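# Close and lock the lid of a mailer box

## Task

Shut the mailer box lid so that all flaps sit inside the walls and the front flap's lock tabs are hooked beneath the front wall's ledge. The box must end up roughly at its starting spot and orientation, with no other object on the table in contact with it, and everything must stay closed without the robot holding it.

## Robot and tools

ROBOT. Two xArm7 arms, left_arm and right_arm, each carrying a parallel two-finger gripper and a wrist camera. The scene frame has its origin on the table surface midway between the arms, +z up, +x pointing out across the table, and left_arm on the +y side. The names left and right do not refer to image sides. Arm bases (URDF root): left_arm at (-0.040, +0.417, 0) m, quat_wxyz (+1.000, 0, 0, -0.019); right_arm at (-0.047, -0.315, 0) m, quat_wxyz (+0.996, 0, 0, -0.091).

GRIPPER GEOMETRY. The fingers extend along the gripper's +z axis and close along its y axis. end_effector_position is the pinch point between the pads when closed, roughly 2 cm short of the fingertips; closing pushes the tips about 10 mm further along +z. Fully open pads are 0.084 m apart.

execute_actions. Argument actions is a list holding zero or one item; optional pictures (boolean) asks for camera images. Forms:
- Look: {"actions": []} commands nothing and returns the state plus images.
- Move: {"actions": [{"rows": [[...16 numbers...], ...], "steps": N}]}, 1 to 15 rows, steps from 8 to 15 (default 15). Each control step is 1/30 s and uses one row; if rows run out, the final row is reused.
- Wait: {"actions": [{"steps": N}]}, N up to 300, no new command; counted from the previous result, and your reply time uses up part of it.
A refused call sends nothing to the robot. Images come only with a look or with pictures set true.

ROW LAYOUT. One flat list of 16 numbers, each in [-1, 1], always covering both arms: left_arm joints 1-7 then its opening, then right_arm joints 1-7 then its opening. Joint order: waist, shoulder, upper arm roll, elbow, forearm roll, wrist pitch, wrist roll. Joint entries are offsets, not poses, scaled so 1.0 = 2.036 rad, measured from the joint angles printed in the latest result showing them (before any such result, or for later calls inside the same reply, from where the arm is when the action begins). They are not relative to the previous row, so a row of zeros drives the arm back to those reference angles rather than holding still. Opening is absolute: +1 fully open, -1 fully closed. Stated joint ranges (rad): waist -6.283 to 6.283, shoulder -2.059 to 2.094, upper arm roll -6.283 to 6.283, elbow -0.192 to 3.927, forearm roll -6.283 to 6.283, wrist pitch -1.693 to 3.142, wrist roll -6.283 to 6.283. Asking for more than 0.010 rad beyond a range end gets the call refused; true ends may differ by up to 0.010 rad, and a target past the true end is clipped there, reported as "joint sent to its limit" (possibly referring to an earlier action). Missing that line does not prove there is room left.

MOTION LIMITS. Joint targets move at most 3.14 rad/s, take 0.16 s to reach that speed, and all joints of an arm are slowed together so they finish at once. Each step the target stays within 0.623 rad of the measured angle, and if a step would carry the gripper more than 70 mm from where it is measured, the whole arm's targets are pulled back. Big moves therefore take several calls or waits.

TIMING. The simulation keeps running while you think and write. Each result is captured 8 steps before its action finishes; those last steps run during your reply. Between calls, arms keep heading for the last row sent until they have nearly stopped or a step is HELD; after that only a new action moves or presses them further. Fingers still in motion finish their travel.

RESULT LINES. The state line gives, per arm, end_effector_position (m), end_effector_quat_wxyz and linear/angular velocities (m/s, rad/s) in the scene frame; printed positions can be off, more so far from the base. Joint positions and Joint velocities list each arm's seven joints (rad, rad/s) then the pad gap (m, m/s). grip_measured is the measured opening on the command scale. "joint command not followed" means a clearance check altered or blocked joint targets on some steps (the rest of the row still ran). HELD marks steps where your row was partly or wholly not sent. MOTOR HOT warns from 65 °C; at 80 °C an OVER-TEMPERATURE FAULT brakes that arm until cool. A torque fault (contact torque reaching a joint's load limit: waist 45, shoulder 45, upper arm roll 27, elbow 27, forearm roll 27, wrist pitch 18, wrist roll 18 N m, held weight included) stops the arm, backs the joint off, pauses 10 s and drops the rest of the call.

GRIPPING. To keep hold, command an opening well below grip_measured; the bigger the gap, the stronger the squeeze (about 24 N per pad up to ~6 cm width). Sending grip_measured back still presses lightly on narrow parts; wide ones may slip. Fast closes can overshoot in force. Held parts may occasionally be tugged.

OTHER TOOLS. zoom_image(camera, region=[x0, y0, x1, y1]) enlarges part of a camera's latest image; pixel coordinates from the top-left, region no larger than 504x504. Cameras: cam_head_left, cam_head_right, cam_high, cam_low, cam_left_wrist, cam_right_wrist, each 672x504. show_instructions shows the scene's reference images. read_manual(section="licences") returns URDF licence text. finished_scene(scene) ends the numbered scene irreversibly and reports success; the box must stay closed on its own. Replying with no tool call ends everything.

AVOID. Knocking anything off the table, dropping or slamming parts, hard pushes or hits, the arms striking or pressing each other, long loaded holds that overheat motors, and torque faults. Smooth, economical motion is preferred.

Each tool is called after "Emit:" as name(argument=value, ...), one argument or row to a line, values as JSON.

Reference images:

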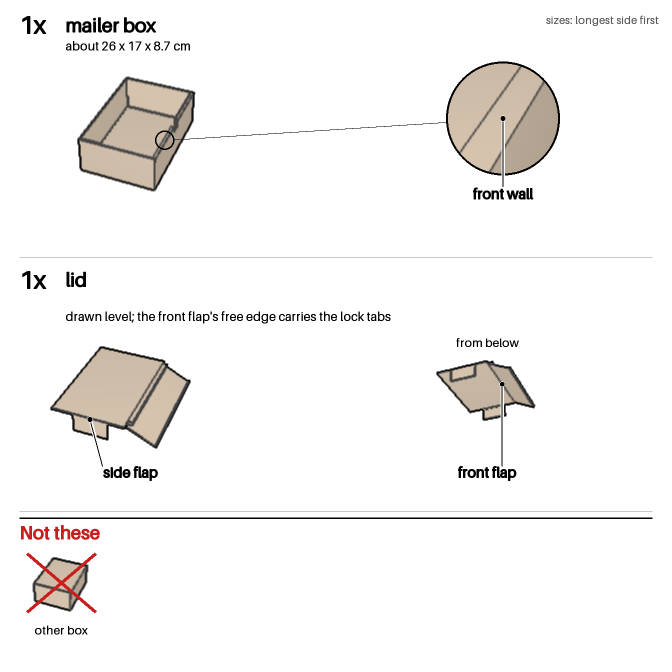

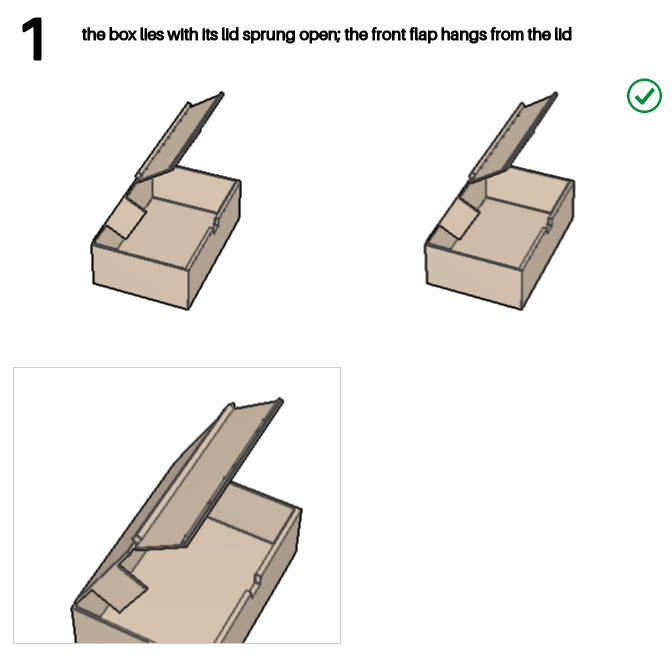

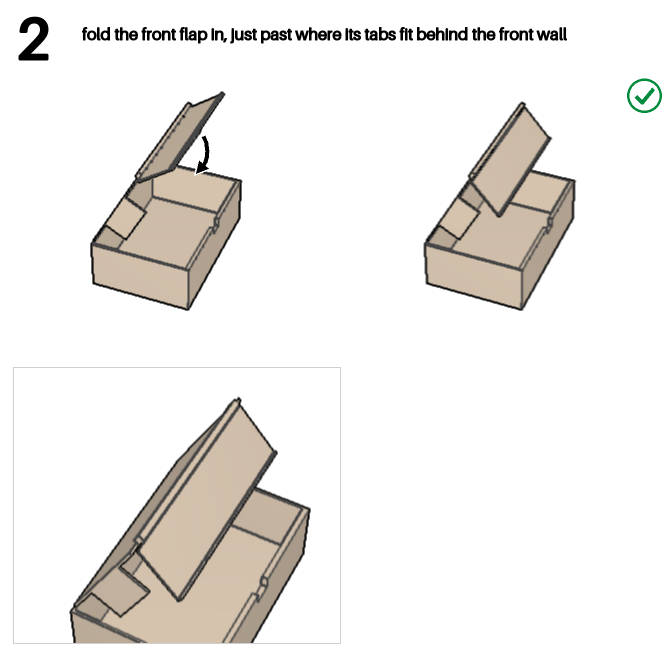

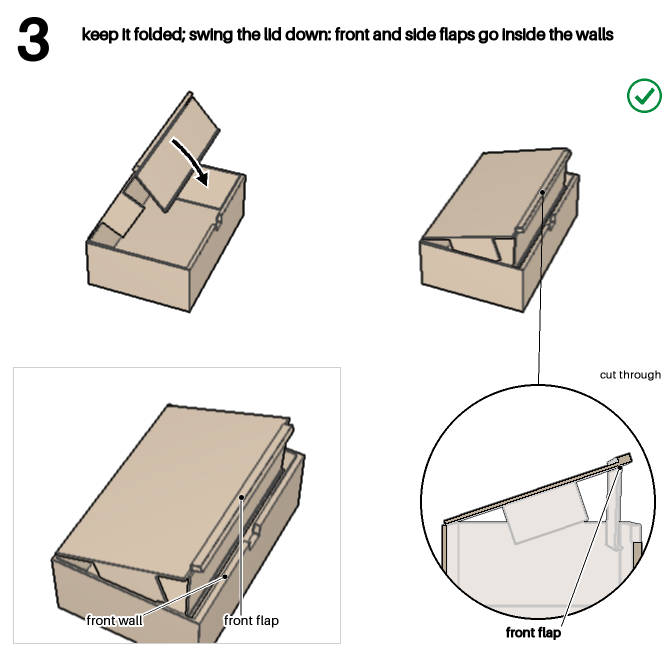

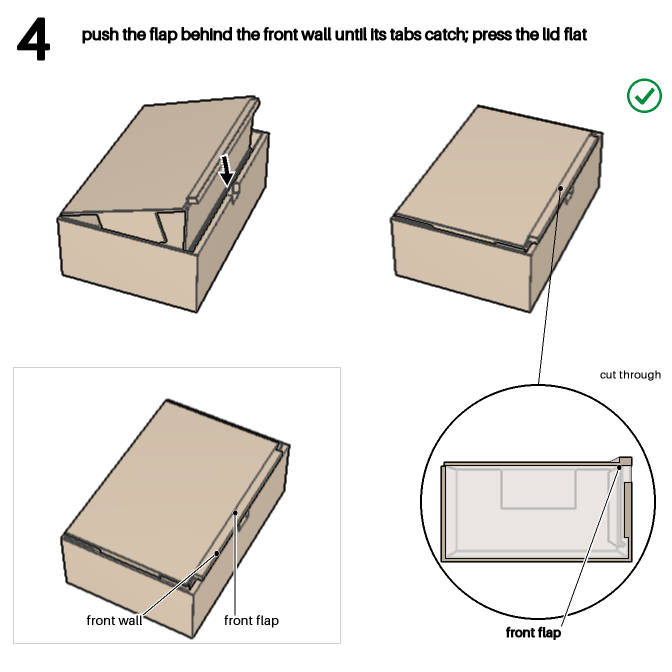

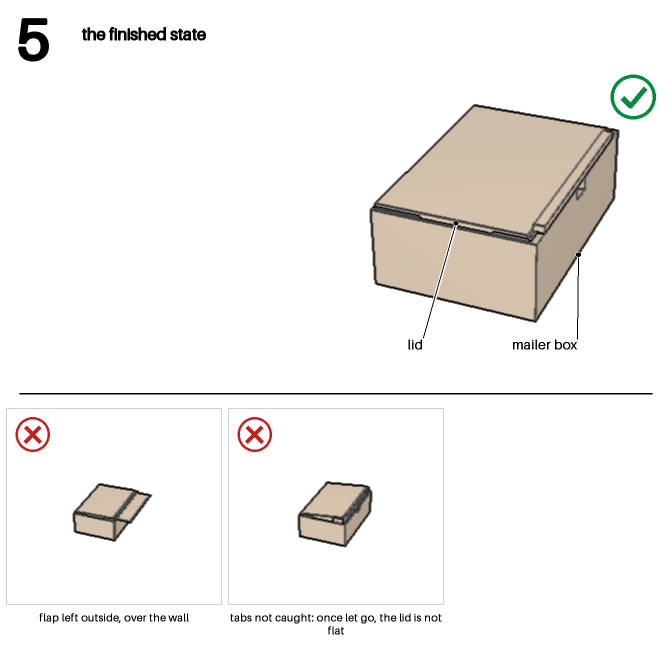

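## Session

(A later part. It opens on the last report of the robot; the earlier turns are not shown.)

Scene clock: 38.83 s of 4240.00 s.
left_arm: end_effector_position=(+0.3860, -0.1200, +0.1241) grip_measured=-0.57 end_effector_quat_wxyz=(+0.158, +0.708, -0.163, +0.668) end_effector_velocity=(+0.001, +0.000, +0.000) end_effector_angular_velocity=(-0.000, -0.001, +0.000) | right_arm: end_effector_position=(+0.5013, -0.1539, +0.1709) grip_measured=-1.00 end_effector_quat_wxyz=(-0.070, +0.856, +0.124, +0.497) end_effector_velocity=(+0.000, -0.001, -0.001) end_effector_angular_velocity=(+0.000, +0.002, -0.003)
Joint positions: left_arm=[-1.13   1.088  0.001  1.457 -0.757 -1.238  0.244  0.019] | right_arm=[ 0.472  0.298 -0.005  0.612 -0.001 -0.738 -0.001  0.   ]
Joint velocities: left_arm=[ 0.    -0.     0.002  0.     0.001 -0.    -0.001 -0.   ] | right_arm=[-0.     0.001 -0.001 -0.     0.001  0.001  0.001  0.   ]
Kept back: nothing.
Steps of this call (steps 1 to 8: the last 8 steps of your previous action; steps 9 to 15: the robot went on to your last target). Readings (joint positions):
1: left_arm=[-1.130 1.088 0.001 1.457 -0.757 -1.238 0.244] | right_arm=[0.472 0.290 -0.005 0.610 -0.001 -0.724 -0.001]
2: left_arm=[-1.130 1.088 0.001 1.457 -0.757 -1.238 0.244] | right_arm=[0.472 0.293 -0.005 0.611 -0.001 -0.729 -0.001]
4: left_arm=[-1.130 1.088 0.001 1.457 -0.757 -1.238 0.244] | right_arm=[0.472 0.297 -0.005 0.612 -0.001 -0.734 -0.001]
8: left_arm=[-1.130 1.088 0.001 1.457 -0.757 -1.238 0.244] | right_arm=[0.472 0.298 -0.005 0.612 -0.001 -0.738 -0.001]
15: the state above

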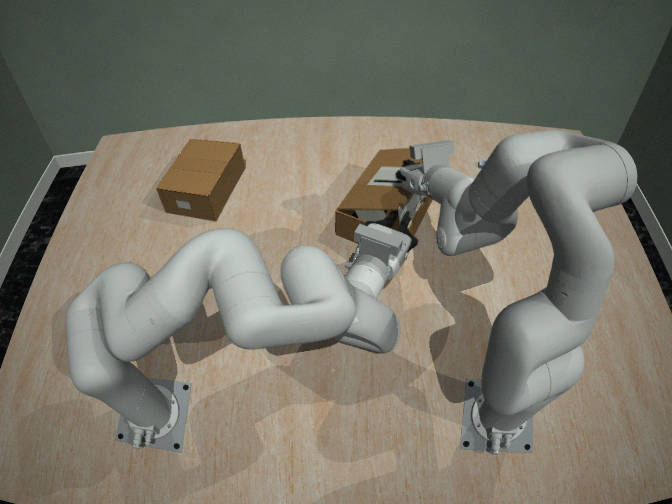

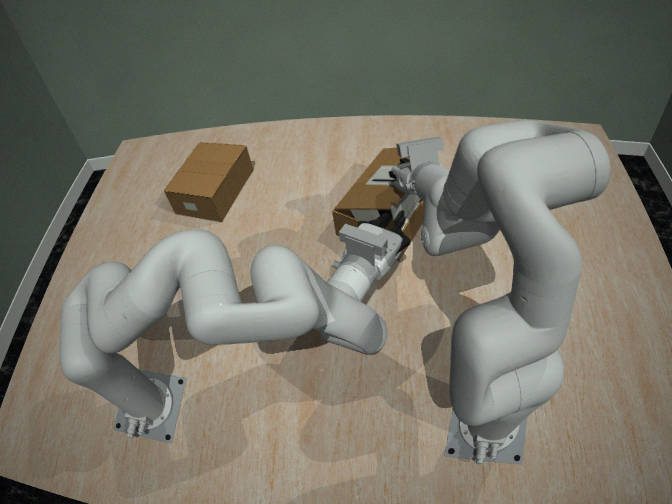

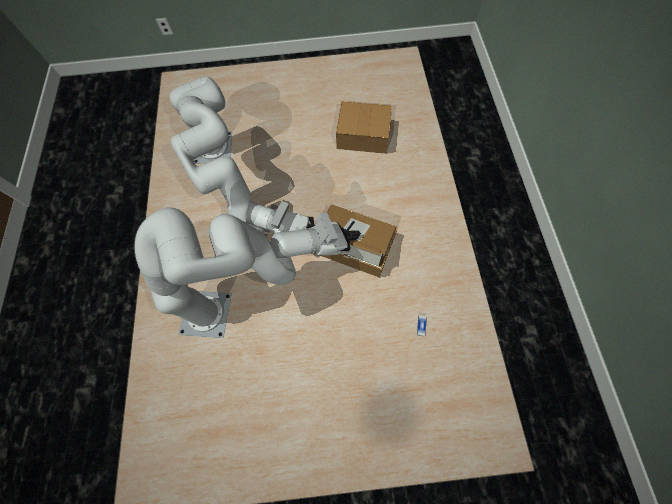

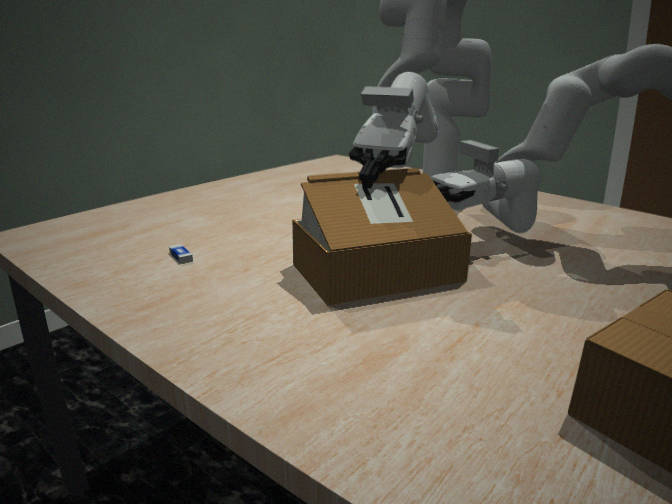

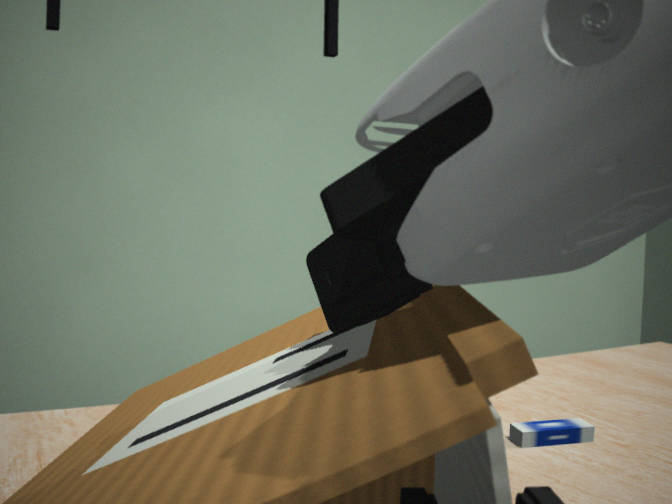

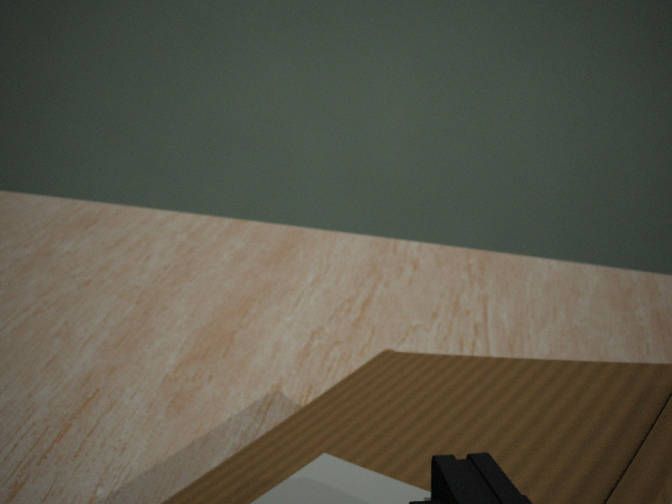

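Emit:
execute_actions(
  actions=[
    {"rows":[[0,0,0,0,0,0,0,-0.2,0,-0.003,0,0,0,0.002,0,-1]]},
  ],
)

Emit:
execute_actions(
  actions=[
    {"rows":[[0,0,0,0,0,0,0,-0.2,0,0.01,0,0,0,-0.01,0,-1],[0,0,0,0,0,0,0,-0.2,0,0.01,0,0,0,-0.01,0,-1],[0,0,0,0,0,0,0,-0.2,0,0.01,0,0,0,-0.01,0,-1],[0,0,0,0,0,0,0,-0.2,0,0.02,0,0,0,-0.02,0,-1]]},
  ],
)

Emit:
execute_actions(
  actions=[
    {"steps":15},
  ],
  pictures=true,
)

Scene clock: 39.50 s of 4240.00 s.
left_arm: end_effector_position=(+0.3859, -0.1202, +0.1243) grip_measured=-0.22 end_effector_quat_wxyz=(+0.158, +0.708, -0.163, +0.668) end_effector_velocity=(-0.001, +0.001, -0.003) end_effector_angular_velocity=(+0.005, +0.002, -0.000) | right_arm: end_effector_position=(+0.5024, -0.1571, +0.1725) grip_measured=-1.00 end_effector_quat_wxyz=(-0.069, +0.856, +0.121, +0.498) end_effector_velocity=(-0.001, +0.002, +0.002) end_effector_angular_velocity=(-0.001, +0.005, +0.004)
Joint positions: left_arm=[-1.13   1.088  0.001  1.457 -0.757 -1.238  0.244  0.034] | right_arm=[ 0.47   0.295 -0.009  0.612  0.001 -0.736 -0.001  0.   ]
Joint velocities: left_arm=[ 0.     0.002 -0.001 -0.002 -0.    -0.     0.001  0.007] | right_arm=[-0.    -0.011  0.004 -0.003 -0.     0.013 -0.001  0.   ]
Steps of this call (steps 1 to 13: the robot went on to your last target; steps 14 to 20: the first 7 steps of this action). Readings (joint positions):
14: left_arm=[-1.130 1.088 0.001 1.457 -0.757 -1.238 0.244] | right_arm=[0.471 0.298 -0.006 0.612 -0.000 -0.738 -0.001]
15: left_arm=[-1.130 1.088 0.000 1.457 -0.757 -1.238 0.244] | right_arm=[0.471 0.297 -0.006 0.613 0.000 -0.738 -0.001]
17: left_arm=[-1.131 1.088 0.000 1.457 -0.757 -1.238 0.244] | right_arm=[0.470 0.296 -0.009 0.612 0.001 -0.737 -0.001]
20: the state above

Scene clock: 40.00 s of 4240.00 s.
left_arm: end_effector_position=(+0.3859, -0.1200, +0.1242) grip_measured=-0.22 end_effector_quat_wxyz=(+0.158, +0.708, -0.163, +0.668) end_effector_velocity=(+0.000, +0.000, -0.001) end_effector_angular_velocity=(+0.000, +0.001, +0.001) | right_arm: end_effector_position=(+0.5034, -0.1548, +0.1696) grip_measured=-1.00 end_effector_quat_wxyz=(-0.070, +0.852, +0.122, +0.504) end_effector_velocity=(+0.011, +0.012, -0.009) end_effector_angular_velocity=(+0.027, -0.090, +0.017)
Joint positions: left_arm=[-1.13   1.088  0.001  1.457 -0.757 -1.238  0.244  0.035] | right_arm=[ 0.471  0.319 -0.007  0.617 -0.    -0.771 -0.002  0.   ]
Joint velocities: left_arm=[ 0.001  0.    -0.001 -0.001 -0.     0.    -0.     0.   ] | right_arm=[ 0.005  0.132  0.009  0.048 -0.002 -0.178 -0.001  0.   ]
Steps of this call (steps 1 to 8: the last 8 steps of your previous action; steps 9 to 15: the first 7 steps of this action, its rows measured from where the robot was after step 8). Readings (joint positions):
8: left_arm=[-1.130 1.088 0.001 1.457 -0.757 -1.238 0.244] | right_arm=[0.470 0.293 -0.008 0.611 0.000 -0.734 -0.001]
9: left_arm=[-1.130 1.088 0.001 1.457 -0.757 -1.238 0.244] | right_arm=[0.470 0.293 -0.008 0.611 0.000 -0.734 -0.001]
10: left_arm=[-1.130 1.088 0.001 1.457 -0.757 -1.238 0.244] | right_arm=[0.470 0.296 -0.008 0.612 0.000 -0.738 -0.001]
12: left_arm=[-1.130 1.088 0.001 1.457 -0.757 -1.238 0.244] | right_arm=[0.470 0.303 -0.007 0.613 0.000 -0.749 -0.002]
15: the state above

Scene clock: 40.50 s of 4240.00 s.
left_arm: end_effector_position=(+0.3859, -0.1201, +0.1242) grip_measured=-0.22 end_effector_quat_wxyz=(+0.158, +0.708, -0.163, +0.668) end_effector_velocity=(-0.000, -0.000, +0.001) end_effector_angular_velocity=(+0.000, -0.002, -0.001) | right_arm: end_effector_position=(+0.5043, -0.1545, +0.1693) grip_measured=-1.00 end_effector_quat_wxyz=(-0.071, +0.850, +0.122, +0.508) end_effector_velocity=(+0.000, -0.000, -0.000) end_effector_angular_velocity=(+0.000, +0.000, -0.001)
Joint positions: left_arm=[-1.13   1.088  0.001  1.457 -0.757 -1.238  0.244  0.035] | right_arm=[ 0.471  0.329 -0.007  0.62  -0.    -0.786 -0.001  0.   ]
Joint velocities: left_arm=[-0.001 -0.     0.001  0.     0.001 -0.    -0.     0.   ] | right_arm=[ 0.001  0.001 -0.001 -0.     0.001 -0.001  0.001  0.   ]
Kept back: nothing.
Steps of this call (steps 1 to 8: the last 8 steps of your previous action; steps 9 to 15: the robot went on to your last target). Readings (joint positions):
1: left_arm=[-1.130 1.088 0.001 1.457 -0.757 -1.238 0.244] | right_arm=[0.471 0.323 -0.006 0.619 -0.000 -0.776 -0.002]
2: left_arm=[-1.130 1.088 0.001 1.457 -0.757 -1.238 0.244] | right_arm=[0.471 0.326 -0.006 0.620 -0.000 -0.779 -0.002]
4: left_arm=[-1.130 1.088 0.001 1.457 -0.757 -1.238 0.244] | right_arm=[0.471 0.328 -0.006 0.620 -0.000 -0.783 -0.002]
8: left_arm=[-1.130 1.088 0.001 1.457 -0.757 -1.238 0.244] | right_arm=[0.471 0.329 -0.006 0.620 -0.000 -0.786 -0.002]
15: the state above

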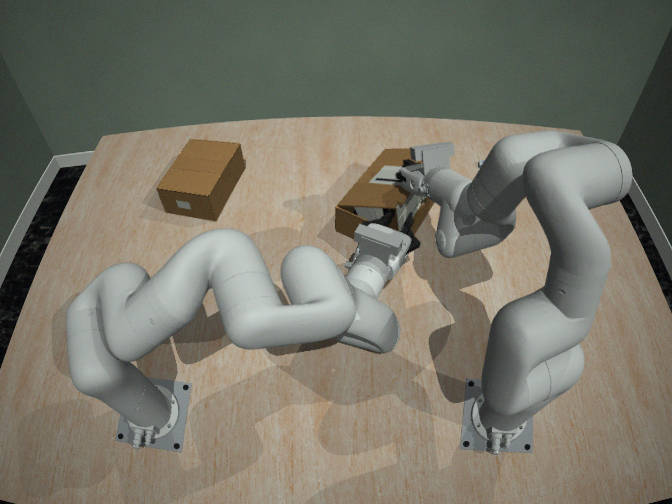

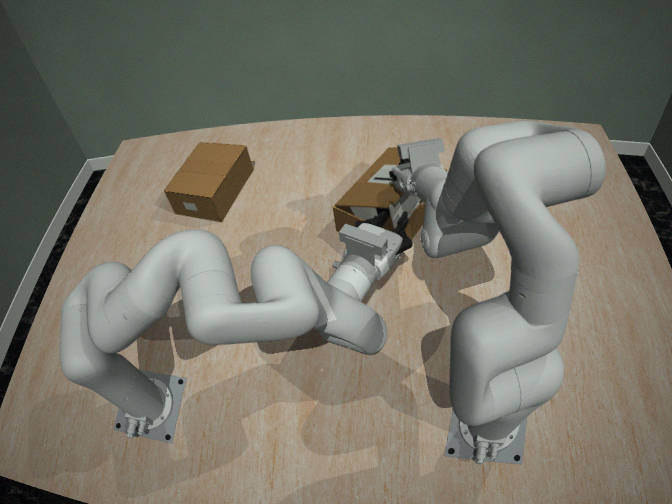

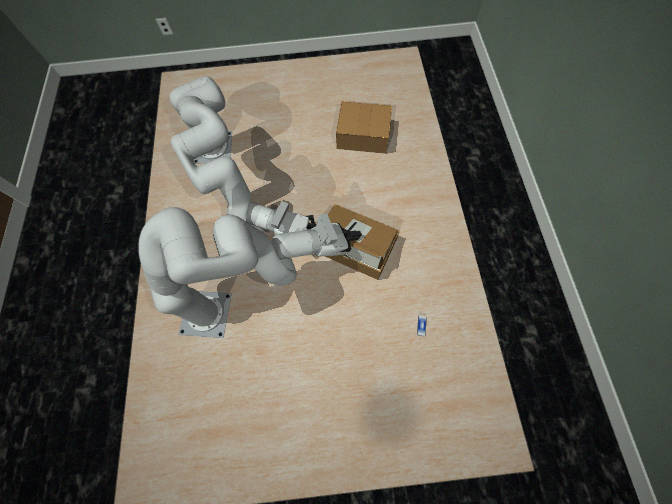

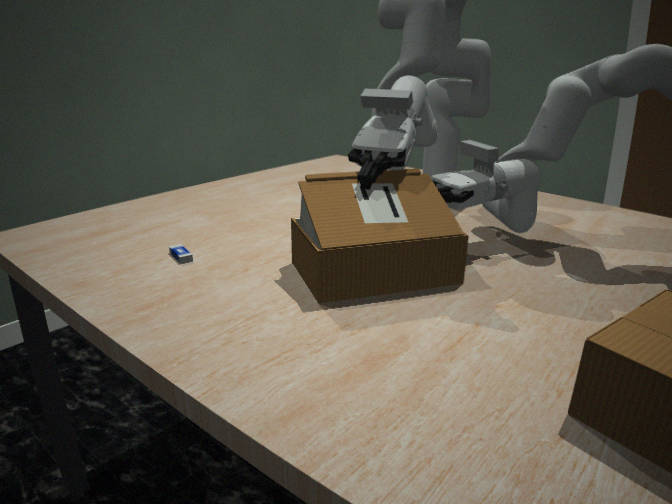

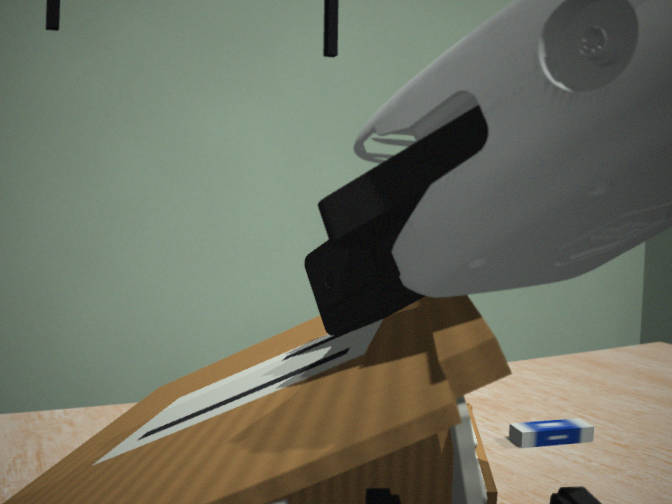

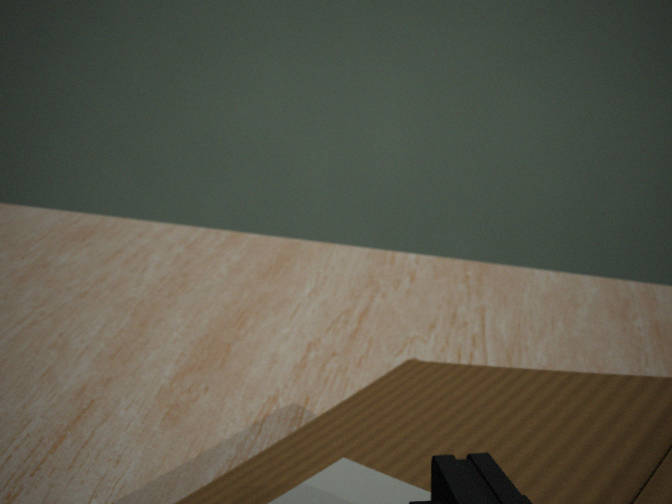

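Emit:
execute_actions(
  actions=[
    {"rows":[[-0.048,-0.045,0,-0.115,-0.038,-0.06,-0.03,-0.4,0,0.002,0,-0.002,0,0.003,0,-1]]},
  ],
)

Emit:
execute_actions(
  actions=[
    {"steps":15},
  ],
  pictures=true,
)

Scene clock: 41.00 s of 4240.00 s.
left_arm: end_effector_position=(+0.3359, -0.0978, +0.1239) grip_measured=-0.41 end_effector_quat_wxyz=(+0.151, +0.709, -0.168, +0.668) end_effector_velocity=(-0.300, +0.064, -0.020) end_effector_angular_velocity=(+0.100, +0.045, -0.139) | right_arm: end_effector_position=(+0.5046, -0.1546, +0.1696) grip_measured=-1.00 end_effector_quat_wxyz=(-0.071, +0.849, +0.122, +0.509) end_effector_velocity=(+0.000, -0.001, -0.001) end_effector_angular_velocity=(+0.001, -0.002, -0.001)
Joint positions: left_arm=[-1.207  1.017 -0.001  1.272 -0.818 -1.333  0.197  0.026] | right_arm=[ 0.471  0.33  -0.007  0.621  0.    -0.789 -0.001  0.   ]
Joint velocities: left_arm=[-0.419 -0.304 -0.114 -0.84  -0.261 -0.416 -0.202 -0.004] | right_arm=[-0.001  0.004 -0.     0.     0.    -0.006  0.     0.   ]
Steps of this call (steps 1 to 8: the robot went on to your last target; steps 9 to 15: the first 7 steps of this action). Readings (joint positions):
9: left_arm=[-1.130 1.088 0.001 1.456 -0.757 -1.238 0.244] | right_arm=[0.471 0.329 -0.007 0.620 0.000 -0.786 -0.001]
10: left_arm=[-1.133 1.085 0.002 1.450 -0.760 -1.242 0.242] | right_arm=[0.471 0.329 -0.007 0.621 0.000 -0.787 -0.001]
12: left_arm=[-1.153 1.063 0.006 1.394 -0.779 -1.272 0.226] | right_arm=[0.471 0.330 -0.007 0.621 0.000 -0.788 -0.001]
15: the state above

Scene clock: 41.50 s of 4240.00 s.
left_arm: end_effector_position=(+0.3243, -0.0900, +0.1264) grip_measured=-0.42 end_effector_quat_wxyz=(+0.149, +0.707, -0.169, +0.671) end_effector_velocity=(-0.001, -0.000, +0.000) end_effector_angular_velocity=(+0.000, -0.000, -0.002) | right_arm: end_effector_position=(+0.5046, -0.1546, +0.1696) grip_measured=-1.00 end_effector_quat_wxyz=(-0.071, +0.849, +0.122, +0.509) end_effector_velocity=(-0.000, +0.000, -0.000) end_effector_angular_velocity=(+0.000, +0.001, -0.000)
Joint positions: left_arm=[-1.228  0.997  0.001  1.223 -0.834 -1.36   0.183  0.026] | right_arm=[ 0.471  0.331 -0.007  0.621  0.    -0.789 -0.001  0.   ]
Joint velocities: left_arm=[-0.    -0.001 -0.    -0.003  0.001 -0.001 -0.001  0.   ] | right_arm=[ 0.     0.001 -0.    -0.     0.     0.     0.     0.   ]
Kept back: nothing.
Steps of this call (steps 1 to 8: the last 8 steps of your previous action; steps 9 to 15: the robot went on to your last target). Readings (joint positions):
1: left_arm=[-1.219 1.009 -0.004 1.250 -0.825 -1.344 0.191] | right_arm=[0.471 0.330 -0.007 0.621 0.000 -0.789 -0.001]
2: left_arm=[-1.225 1.004 -0.005 1.238 -0.829 -1.351 0.188] | right_arm=[0.471 0.330 -0.007 0.621 0.000 -0.789 -0.001]
4: left_arm=[-1.227 1.000 -0.001 1.229 -0.832 -1.356 0.185] | right_arm=[0.471 0.331 -0.007 0.621 0.000 -0.789 -0.001]
8: left_arm=[-1.226 0.997 0.003 1.225 -0.834 -1.359 0.183] | right_arm=[0.471 0.331 -0.007 0.621 0.000 -0.789 -0.001]
15: the state above

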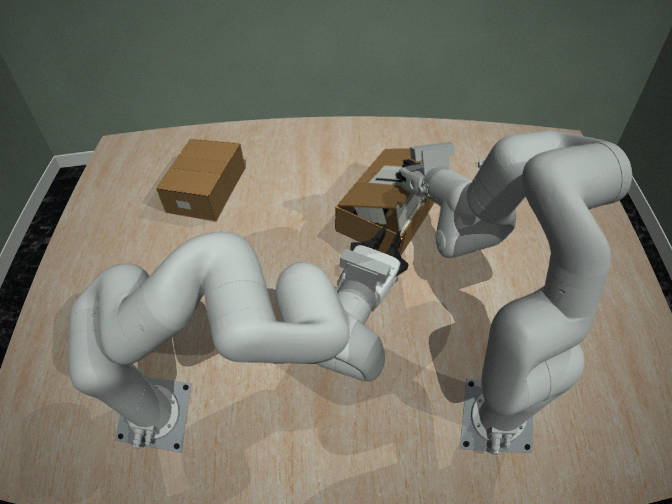

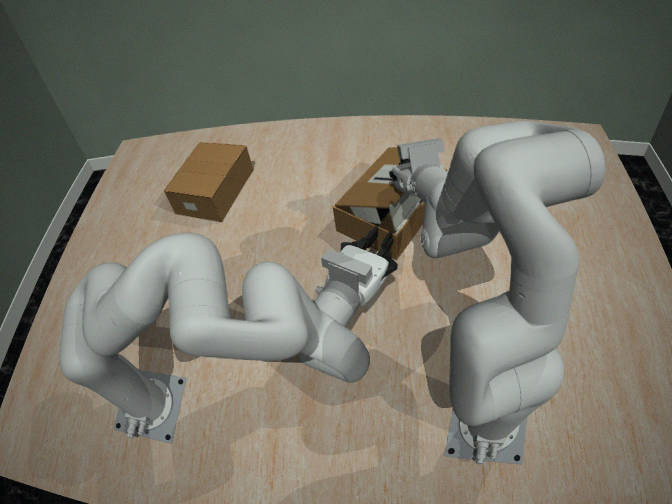

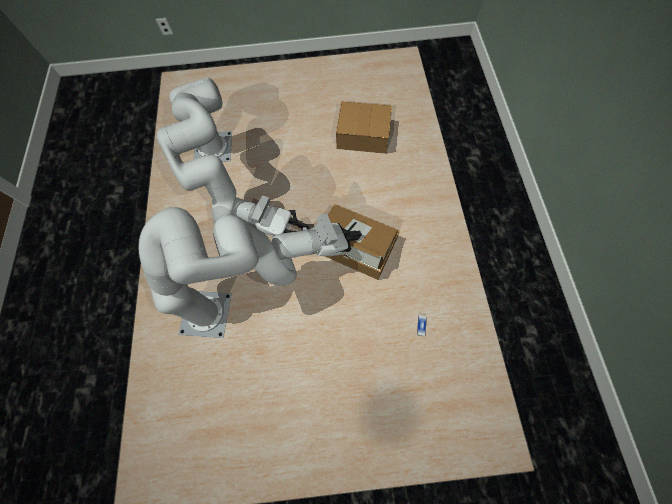

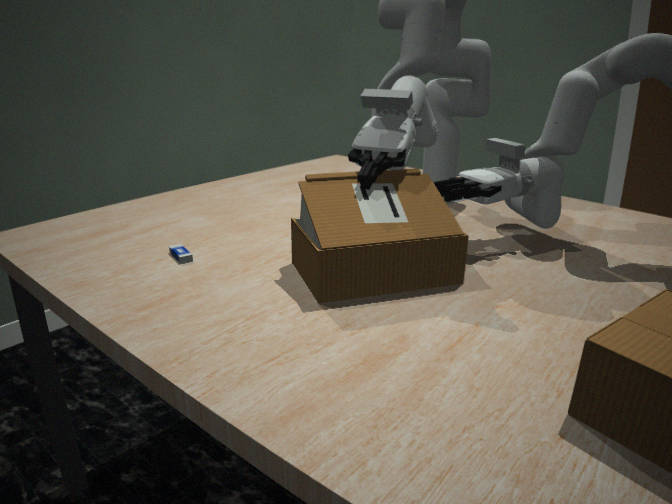

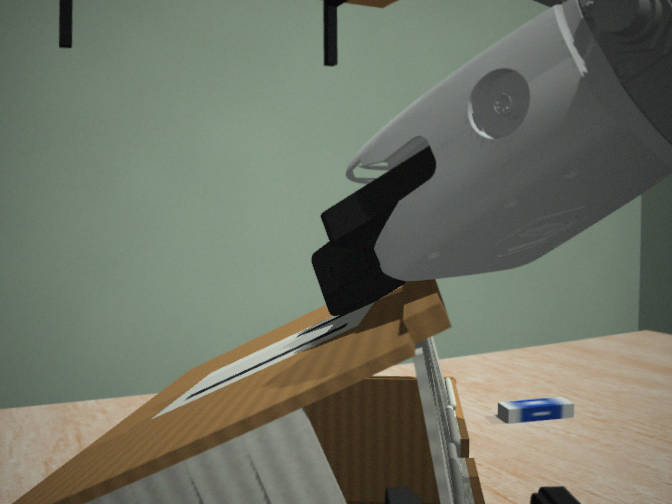

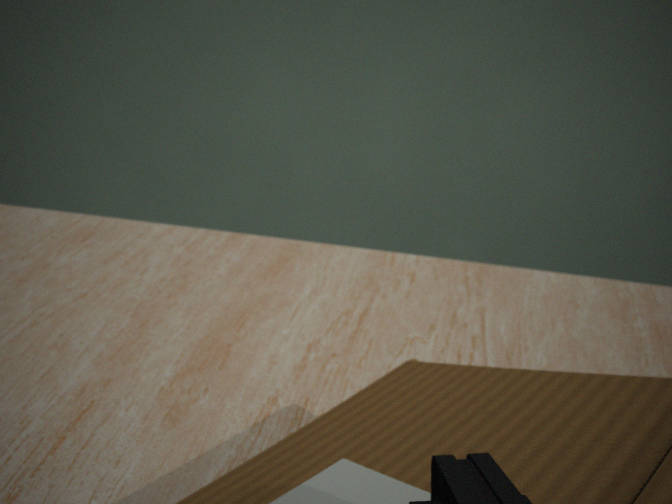

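Emit:
zoom_image(
  camera="cam_head_right",
  region=[320,150,450,260],
)

Emit:
zoom_image(
  camera="cam_high",
  region=[310,200,410,285],
)

Region (320, 150, 450, 260) of cam_head_right's 672x504 image, scaled by 3.877, with more detail than that image has; it fills the top 426 rows of this view, and the rest is white.

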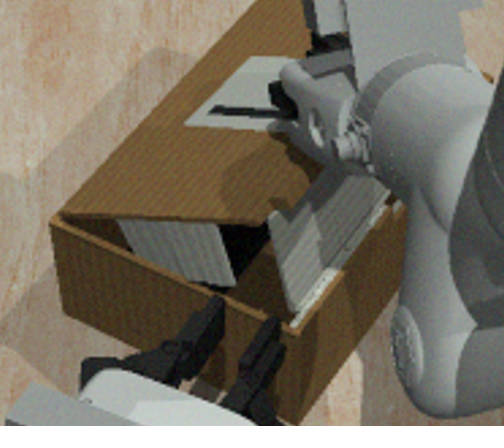

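Region (310, 200, 410, 285) of cam_high's 672x504 image, scaled by 5.040, with more detail than that image has; it fills the top 428 rows of this view, and the rest is white.

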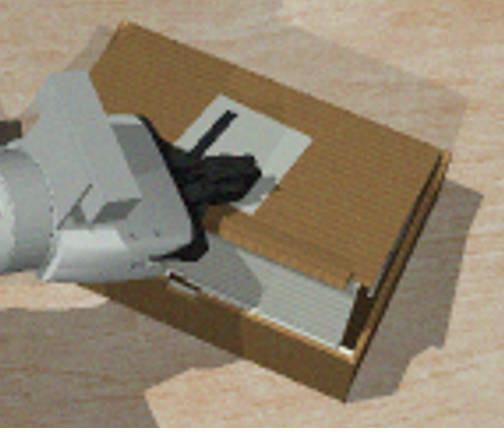

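Emit:
execute_actions(
  actions=[
    {"rows":[[0.048,0.045,0,0.115,0.038,0.06,-0.02,-0.4,0,0.002,0,-0.002,0,0.003,0,-1]]},
  ],
)

Emit:
execute_actions(
  actions=[
    {"steps":12},
  ],
)

Emit:
execute_actions(
  actions=[
    {"rows":[[0,0,0,0,0,0,0,-1,0,-0.006,0,0,0,0.004,0,-1]]},
  ],
)

Emit:
execute_actions(
  actions=[
    {"rows":[[0,0,0,0,0,0,0,-0.9,0,0.01,0,0,0,-0.01,0,-1],[0,0,0,0,0,0,0,-0.9,0,0.01,0,0,0,-0.01,0,-1],[0,0,0,0,0,0,0,-0.9,0,0.01,0,0,0,-0.01,0,-1],[0,0,0,0,0,0,0,-0.9,0,0.022,0,0,0,-0.022,0,-1]]},
  ],
)

Emit:
execute_actions(
  actions=[
    {"steps":15},
  ],
  pictures=true,
)

Emit:
zoom_image(
  camera="cam_high",
  region=[310,200,410,285],
)

Scene clock: 42.63 s of 4240.00 s.
left_arm: end_effector_position=(+0.3734, -0.1139, +0.1246) grip_measured=-0.42 end_effector_quat_wxyz=(+0.182, +0.714, -0.135, +0.662) end_effector_velocity=(+0.308, -0.031, +0.031) end_effector_angular_velocity=(-0.356, +0.061, +0.145) | right_arm: end_effector_position=(+0.5047, -0.1545, +0.1696) grip_measured=-1.00 end_effector_quat_wxyz=(-0.071, +0.849, +0.122, +0.510) end_effector_velocity=(+0.000, -0.001, +0.000) end_effector_angular_velocity=(+0.001, -0.003, -0.001)
Joint positions: left_arm=[-1.151  1.069  0.003  1.407 -0.774 -1.265  0.151  0.026] | right_arm=[ 0.471  0.332 -0.007  0.621 -0.    -0.792 -0.001  0.   ]
Joint velocities: left_arm=[ 0.423  0.312  0.115  0.827  0.258  0.417 -0.136 -0.001] | right_arm=[-0.001  0.001  0.    -0.001 -0.    -0.005 -0.     0.   ]
Steps of this call (steps 1 to 15: the robot went on to your last target; steps 16 to 27: nothing new was sent; steps 28 to 34: the first 7 steps of this action). Readings (joint positions):
28: left_arm=[-1.228 0.997 0.001 1.223 -0.834 -1.360 0.183] | right_arm=[0.471 0.331 -0.007 0.621 -0.000 -0.789 -0.001]
29: left_arm=[-1.225 0.999 -0.000 1.230 -0.832 -1.356 0.181] | right_arm=[0.471 0.331 -0.007 0.621 -0.000 -0.790 -0.001]
31: left_arm=[-1.204 1.022 -0.004 1.286 -0.813 -1.326 0.171] | right_arm=[0.471 0.331 -0.007 0.621 -0.000 -0.791 -0.001]
34: the state above

Scene clock: 43.03 s of 4240.00 s.
left_arm: end_effector_position=(+0.3857, -0.1200, +0.1238) grip_measured=-0.42 end_effector_quat_wxyz=(+0.192, +0.716, -0.127, +0.659) end_effector_velocity=(+0.002, -0.001, +0.003) end_effector_angular_velocity=(-0.005, -0.003, +0.001) | right_arm: end_effector_position=(+0.5048, -0.1545, +0.1696) grip_measured=-1.00 end_effector_quat_wxyz=(-0.071, +0.849, +0.122, +0.510) end_effector_velocity=(+0.000, -0.000, -0.000) end_effector_angular_velocity=(+0.000, +0.001, -0.001)
Joint positions: left_arm=[-1.13   1.088  0.001  1.456 -0.757 -1.238  0.142  0.026] | right_arm=[ 0.471  0.332 -0.007  0.622  0.    -0.792 -0.001  0.   ]
Joint velocities: left_arm=[ 0.001 -0.     0.002  0.007  0.001  0.002 -0.    -0.   ] | right_arm=[-0.001  0.001  0.     0.    -0.    -0.     0.     0.   ]
Kept back: nothing.
Steps of this call (steps 1 to 8: the last 8 steps of your previous action; steps 9 to 12: the robot went on to your last target). Readings (joint positions):
1: left_arm=[-1.139 1.077 0.006 1.429 -0.767 -1.254 0.148] | right_arm=[0.471 0.332 -0.007 0.621 -0.000 -0.792 -0.001]
2: left_arm=[-1.133 1.081 0.007 1.441 -0.763 -1.247 0.146] | right_arm=[0.471 0.332 -0.007 0.621 0.000 -0.792 -0.001]
4: left_arm=[-1.131 1.085 0.003 1.452 -0.759 -1.242 0.143] | right_arm=[0.471 0.332 -0.007 0.622 0.000 -0.792 -0.001]
8: left_arm=[-1.131 1.088 -0.000 1.455 -0.758 -1.239 0.142] | right_arm=[0.471 0.332 -0.007 0.622 0.000 -0.792 -0.001]
12: the state above

Scene clock: 43.27 s of 4240.00 s.
left_arm: end_effector_position=(+0.3856, -0.1204, +0.1238) grip_measured=-0.92 end_effector_quat_wxyz=(+0.192, +0.716, -0.128, +0.659) end_effector_velocity=(-0.002, -0.002, +0.001) end_effector_angular_velocity=(-0.003, +0.002, -0.002) | right_arm: end_effector_position=(+0.5045, -0.1554, +0.1710) grip_measured=-1.00 end_effector_quat_wxyz=(-0.071, +0.849, +0.121, +0.509) end_effector_velocity=(-0.001, -0.001, +0.002) end_effector_angular_velocity=(-0.002, +0.008, -0.001)
Joint positions: left_arm=[-1.131  1.088  0.001  1.457 -0.757 -1.237  0.142  0.004] | right_arm=[ 0.47   0.324 -0.008  0.619  0.    -0.784 -0.001  0.   ]
Joint velocities: left_arm=[-0.002 -0.001 -0.003  0.002 -0.001  0.001  0.    -0.   ] | right_arm=[-0.001 -0.017 -0.    -0.006 -0.     0.02   0.     0.   ]
Steps of this call (steps 1 to 7: the first 7 steps of this action). Readings (joint positions):
1: left_arm=[-1.130 1.088 0.001 1.457 -0.757 -1.238 0.142] | right_arm=[0.471 0.332 -0.007 0.622 0.000 -0.792 -0.001]
2: left_arm=[-1.130 1.088 0.001 1.457 -0.757 -1.238 0.142] | right_arm=[0.471 0.331 -0.007 0.622 0.000 -0.791 -0.001]
4: left_arm=[-1.130 1.089 0.001 1.456 -0.757 -1.237 0.142] | right_arm=[0.470 0.327 -0.008 0.620 0.000 -0.788 -0.001]
7: the state above

Scene clock: 43.77 s of 4240.00 s.
left_arm: end_effector_position=(+0.3855, -0.1203, +0.1236) grip_measured=-0.91 end_effector_quat_wxyz=(+0.192, +0.716, -0.128, +0.659) end_effector_velocity=(-0.001, -0.001, -0.001) end_effector_angular_velocity=(+0.002, +0.003, -0.001) | right_arm: end_effector_position=(+0.5059, -0.1548, +0.1686) grip_measured=-1.00 end_effector_quat_wxyz=(-0.072, +0.845, +0.121, +0.516) end_effector_velocity=(+0.007, +0.003, -0.008) end_effector_angular_velocity=(+0.029, -0.102, +0.003)
Joint positions: left_arm=[-1.131  1.089  0.     1.457 -0.757 -1.237  0.142  0.004] | right_arm=[ 0.47   0.349 -0.007  0.625  0.    -0.82  -0.002  0.   ]
Joint velocities: left_arm=[-0.     0.001 -0.001  0.    -0.     0.002  0.001  0.001] | right_arm=[ 0.     0.128  0.001  0.031 -0.001 -0.204  0.001  0.   ]
Steps of this call (steps 1 to 8: the last 8 steps of your previous action; steps 9 to 15: the first 7 steps of this action, its rows measured from where the robot was after step 8). Readings (joint positions):
8: left_arm=[-1.131 1.088 0.000 1.457 -0.757 -1.238 0.142] | right_arm=[0.470 0.322 -0.007 0.619 0.000 -0.782 -0.001]
9: left_arm=[-1.131 1.088 0.000 1.457 -0.757 -1.238 0.142] | right_arm=[0.470 0.322 -0.007 0.619 0.000 -0.783 -0.001]
10: left_arm=[-1.131 1.088 0.000 1.457 -0.757 -1.238 0.142] | right_arm=[0.470 0.325 -0.007 0.619 0.000 -0.786 -0.001]
12: left_arm=[-1.131 1.088 0.000 1.457 -0.757 -1.237 0.142] | right_arm=[0.470 0.333 -0.007 0.621 0.000 -0.797 -0.001]
15: the state above

Scene clock: 44.27 s of 4240.00 s.
left_arm: end_effector_position=(+0.3855, -0.1203, +0.1236) grip_measured=-0.91 end_effector_quat_wxyz=(+0.192, +0.716, -0.128, +0.659) end_effector_velocity=(-0.000, +0.000, -0.000) end_effector_angular_velocity=(+0.000, +0.001, +0.001) | right_arm: end_effector_position=(+0.5061, -0.1547, +0.1687) grip_measured=-1.00 end_effector_quat_wxyz=(-0.072, +0.842, +0.120, +0.521) end_effector_velocity=(-0.000, -0.000, -0.001) end_effector_angular_velocity=(-0.001, +0.003, +0.000)
Joint positions: left_arm=[-1.131  1.089  0.     1.457 -0.757 -1.237  0.142  0.004] | right_arm=[ 0.47   0.358 -0.007  0.626  0.    -0.84  -0.001  0.   ]
Joint velocities: left_arm=[ 0.001 -0.    -0.001 -0.001 -0.001 -0.     0.     0.   ] | right_arm=[-0.     0.002  0.    -0.    -0.     0.001 -0.     0.   ]
Kept back: nothing.
Steps of this call (steps 1 to 8: the last 8 steps of your previous action; steps 9 to 15: the robot went on to your last target). Readings (joint positions):
1: left_arm=[-1.131 1.089 0.000 1.457 -0.757 -1.237 0.142] | right_arm=[0.470 0.353 -0.007 0.626 0.000 -0.827 -0.001]
2: left_arm=[-1.131 1.089 0.000 1.457 -0.757 -1.237 0.142] | right_arm=[0.470 0.355 -0.007 0.626 0.000 -0.831 -0.001]
4: left_arm=[-1.131 1.089 0.000 1.457 -0.757 -1.237 0.142] | right_arm=[0.470 0.357 -0.007 0.626 0.000 -0.837 -0.001]
8: left_arm=[-1.131 1.089 0.000 1.457 -0.757 -1.237 0.142] | right_arm=[0.470 0.358 -0.007 0.626 0.000 -0.840 -0.001]
15: the state above

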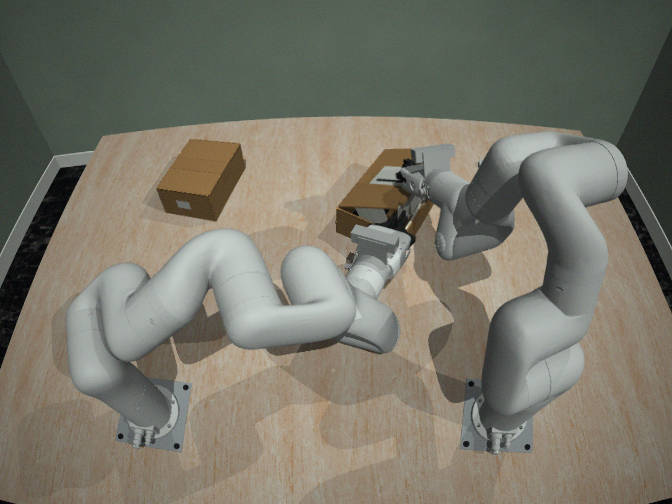

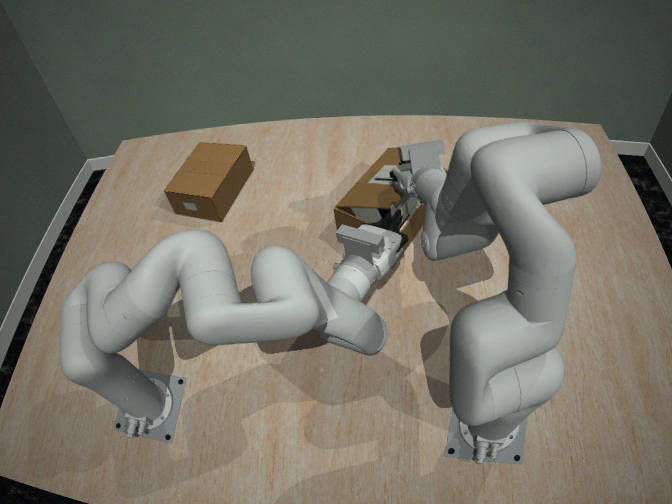

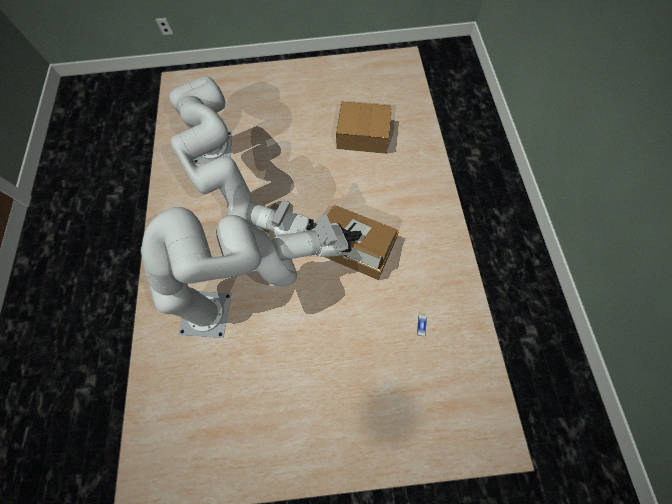

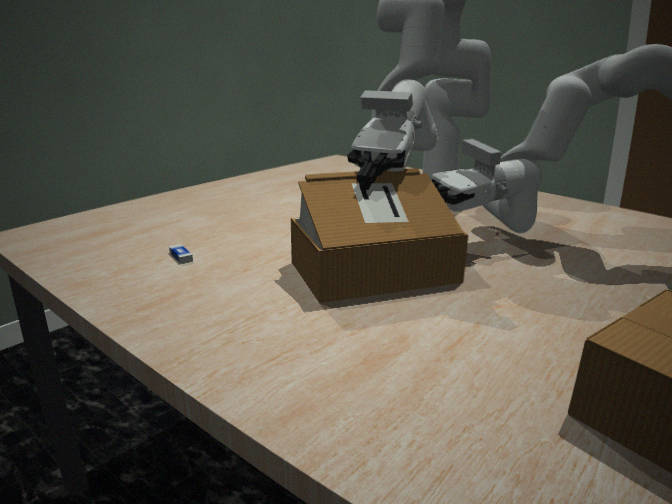

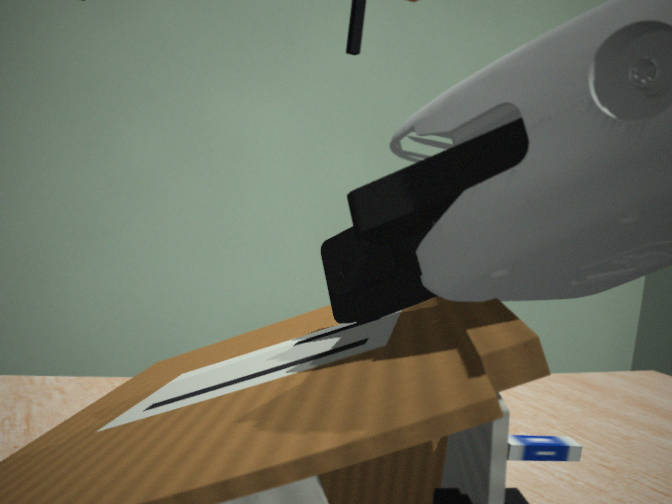

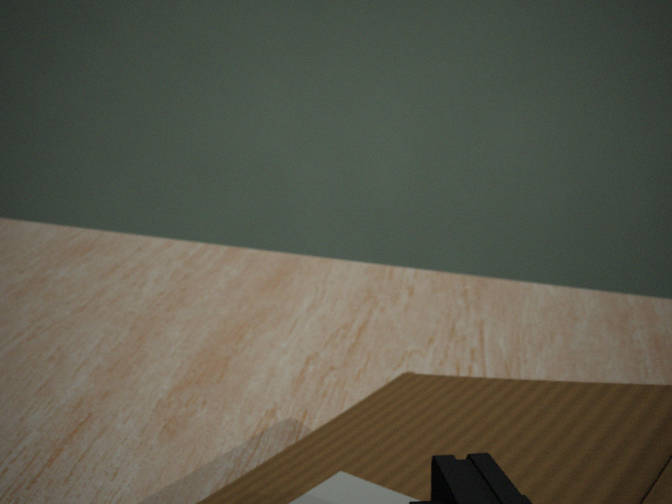

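Region (310, 200, 410, 285) of cam_high's 672x504 image, scaled by 5.040, with more detail than that image has; it fills the top 428 rows of this view, and the rest is white.

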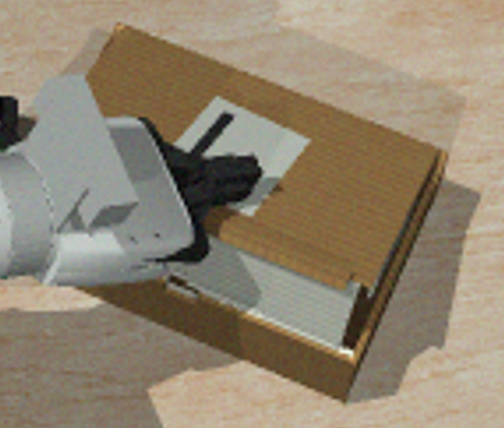

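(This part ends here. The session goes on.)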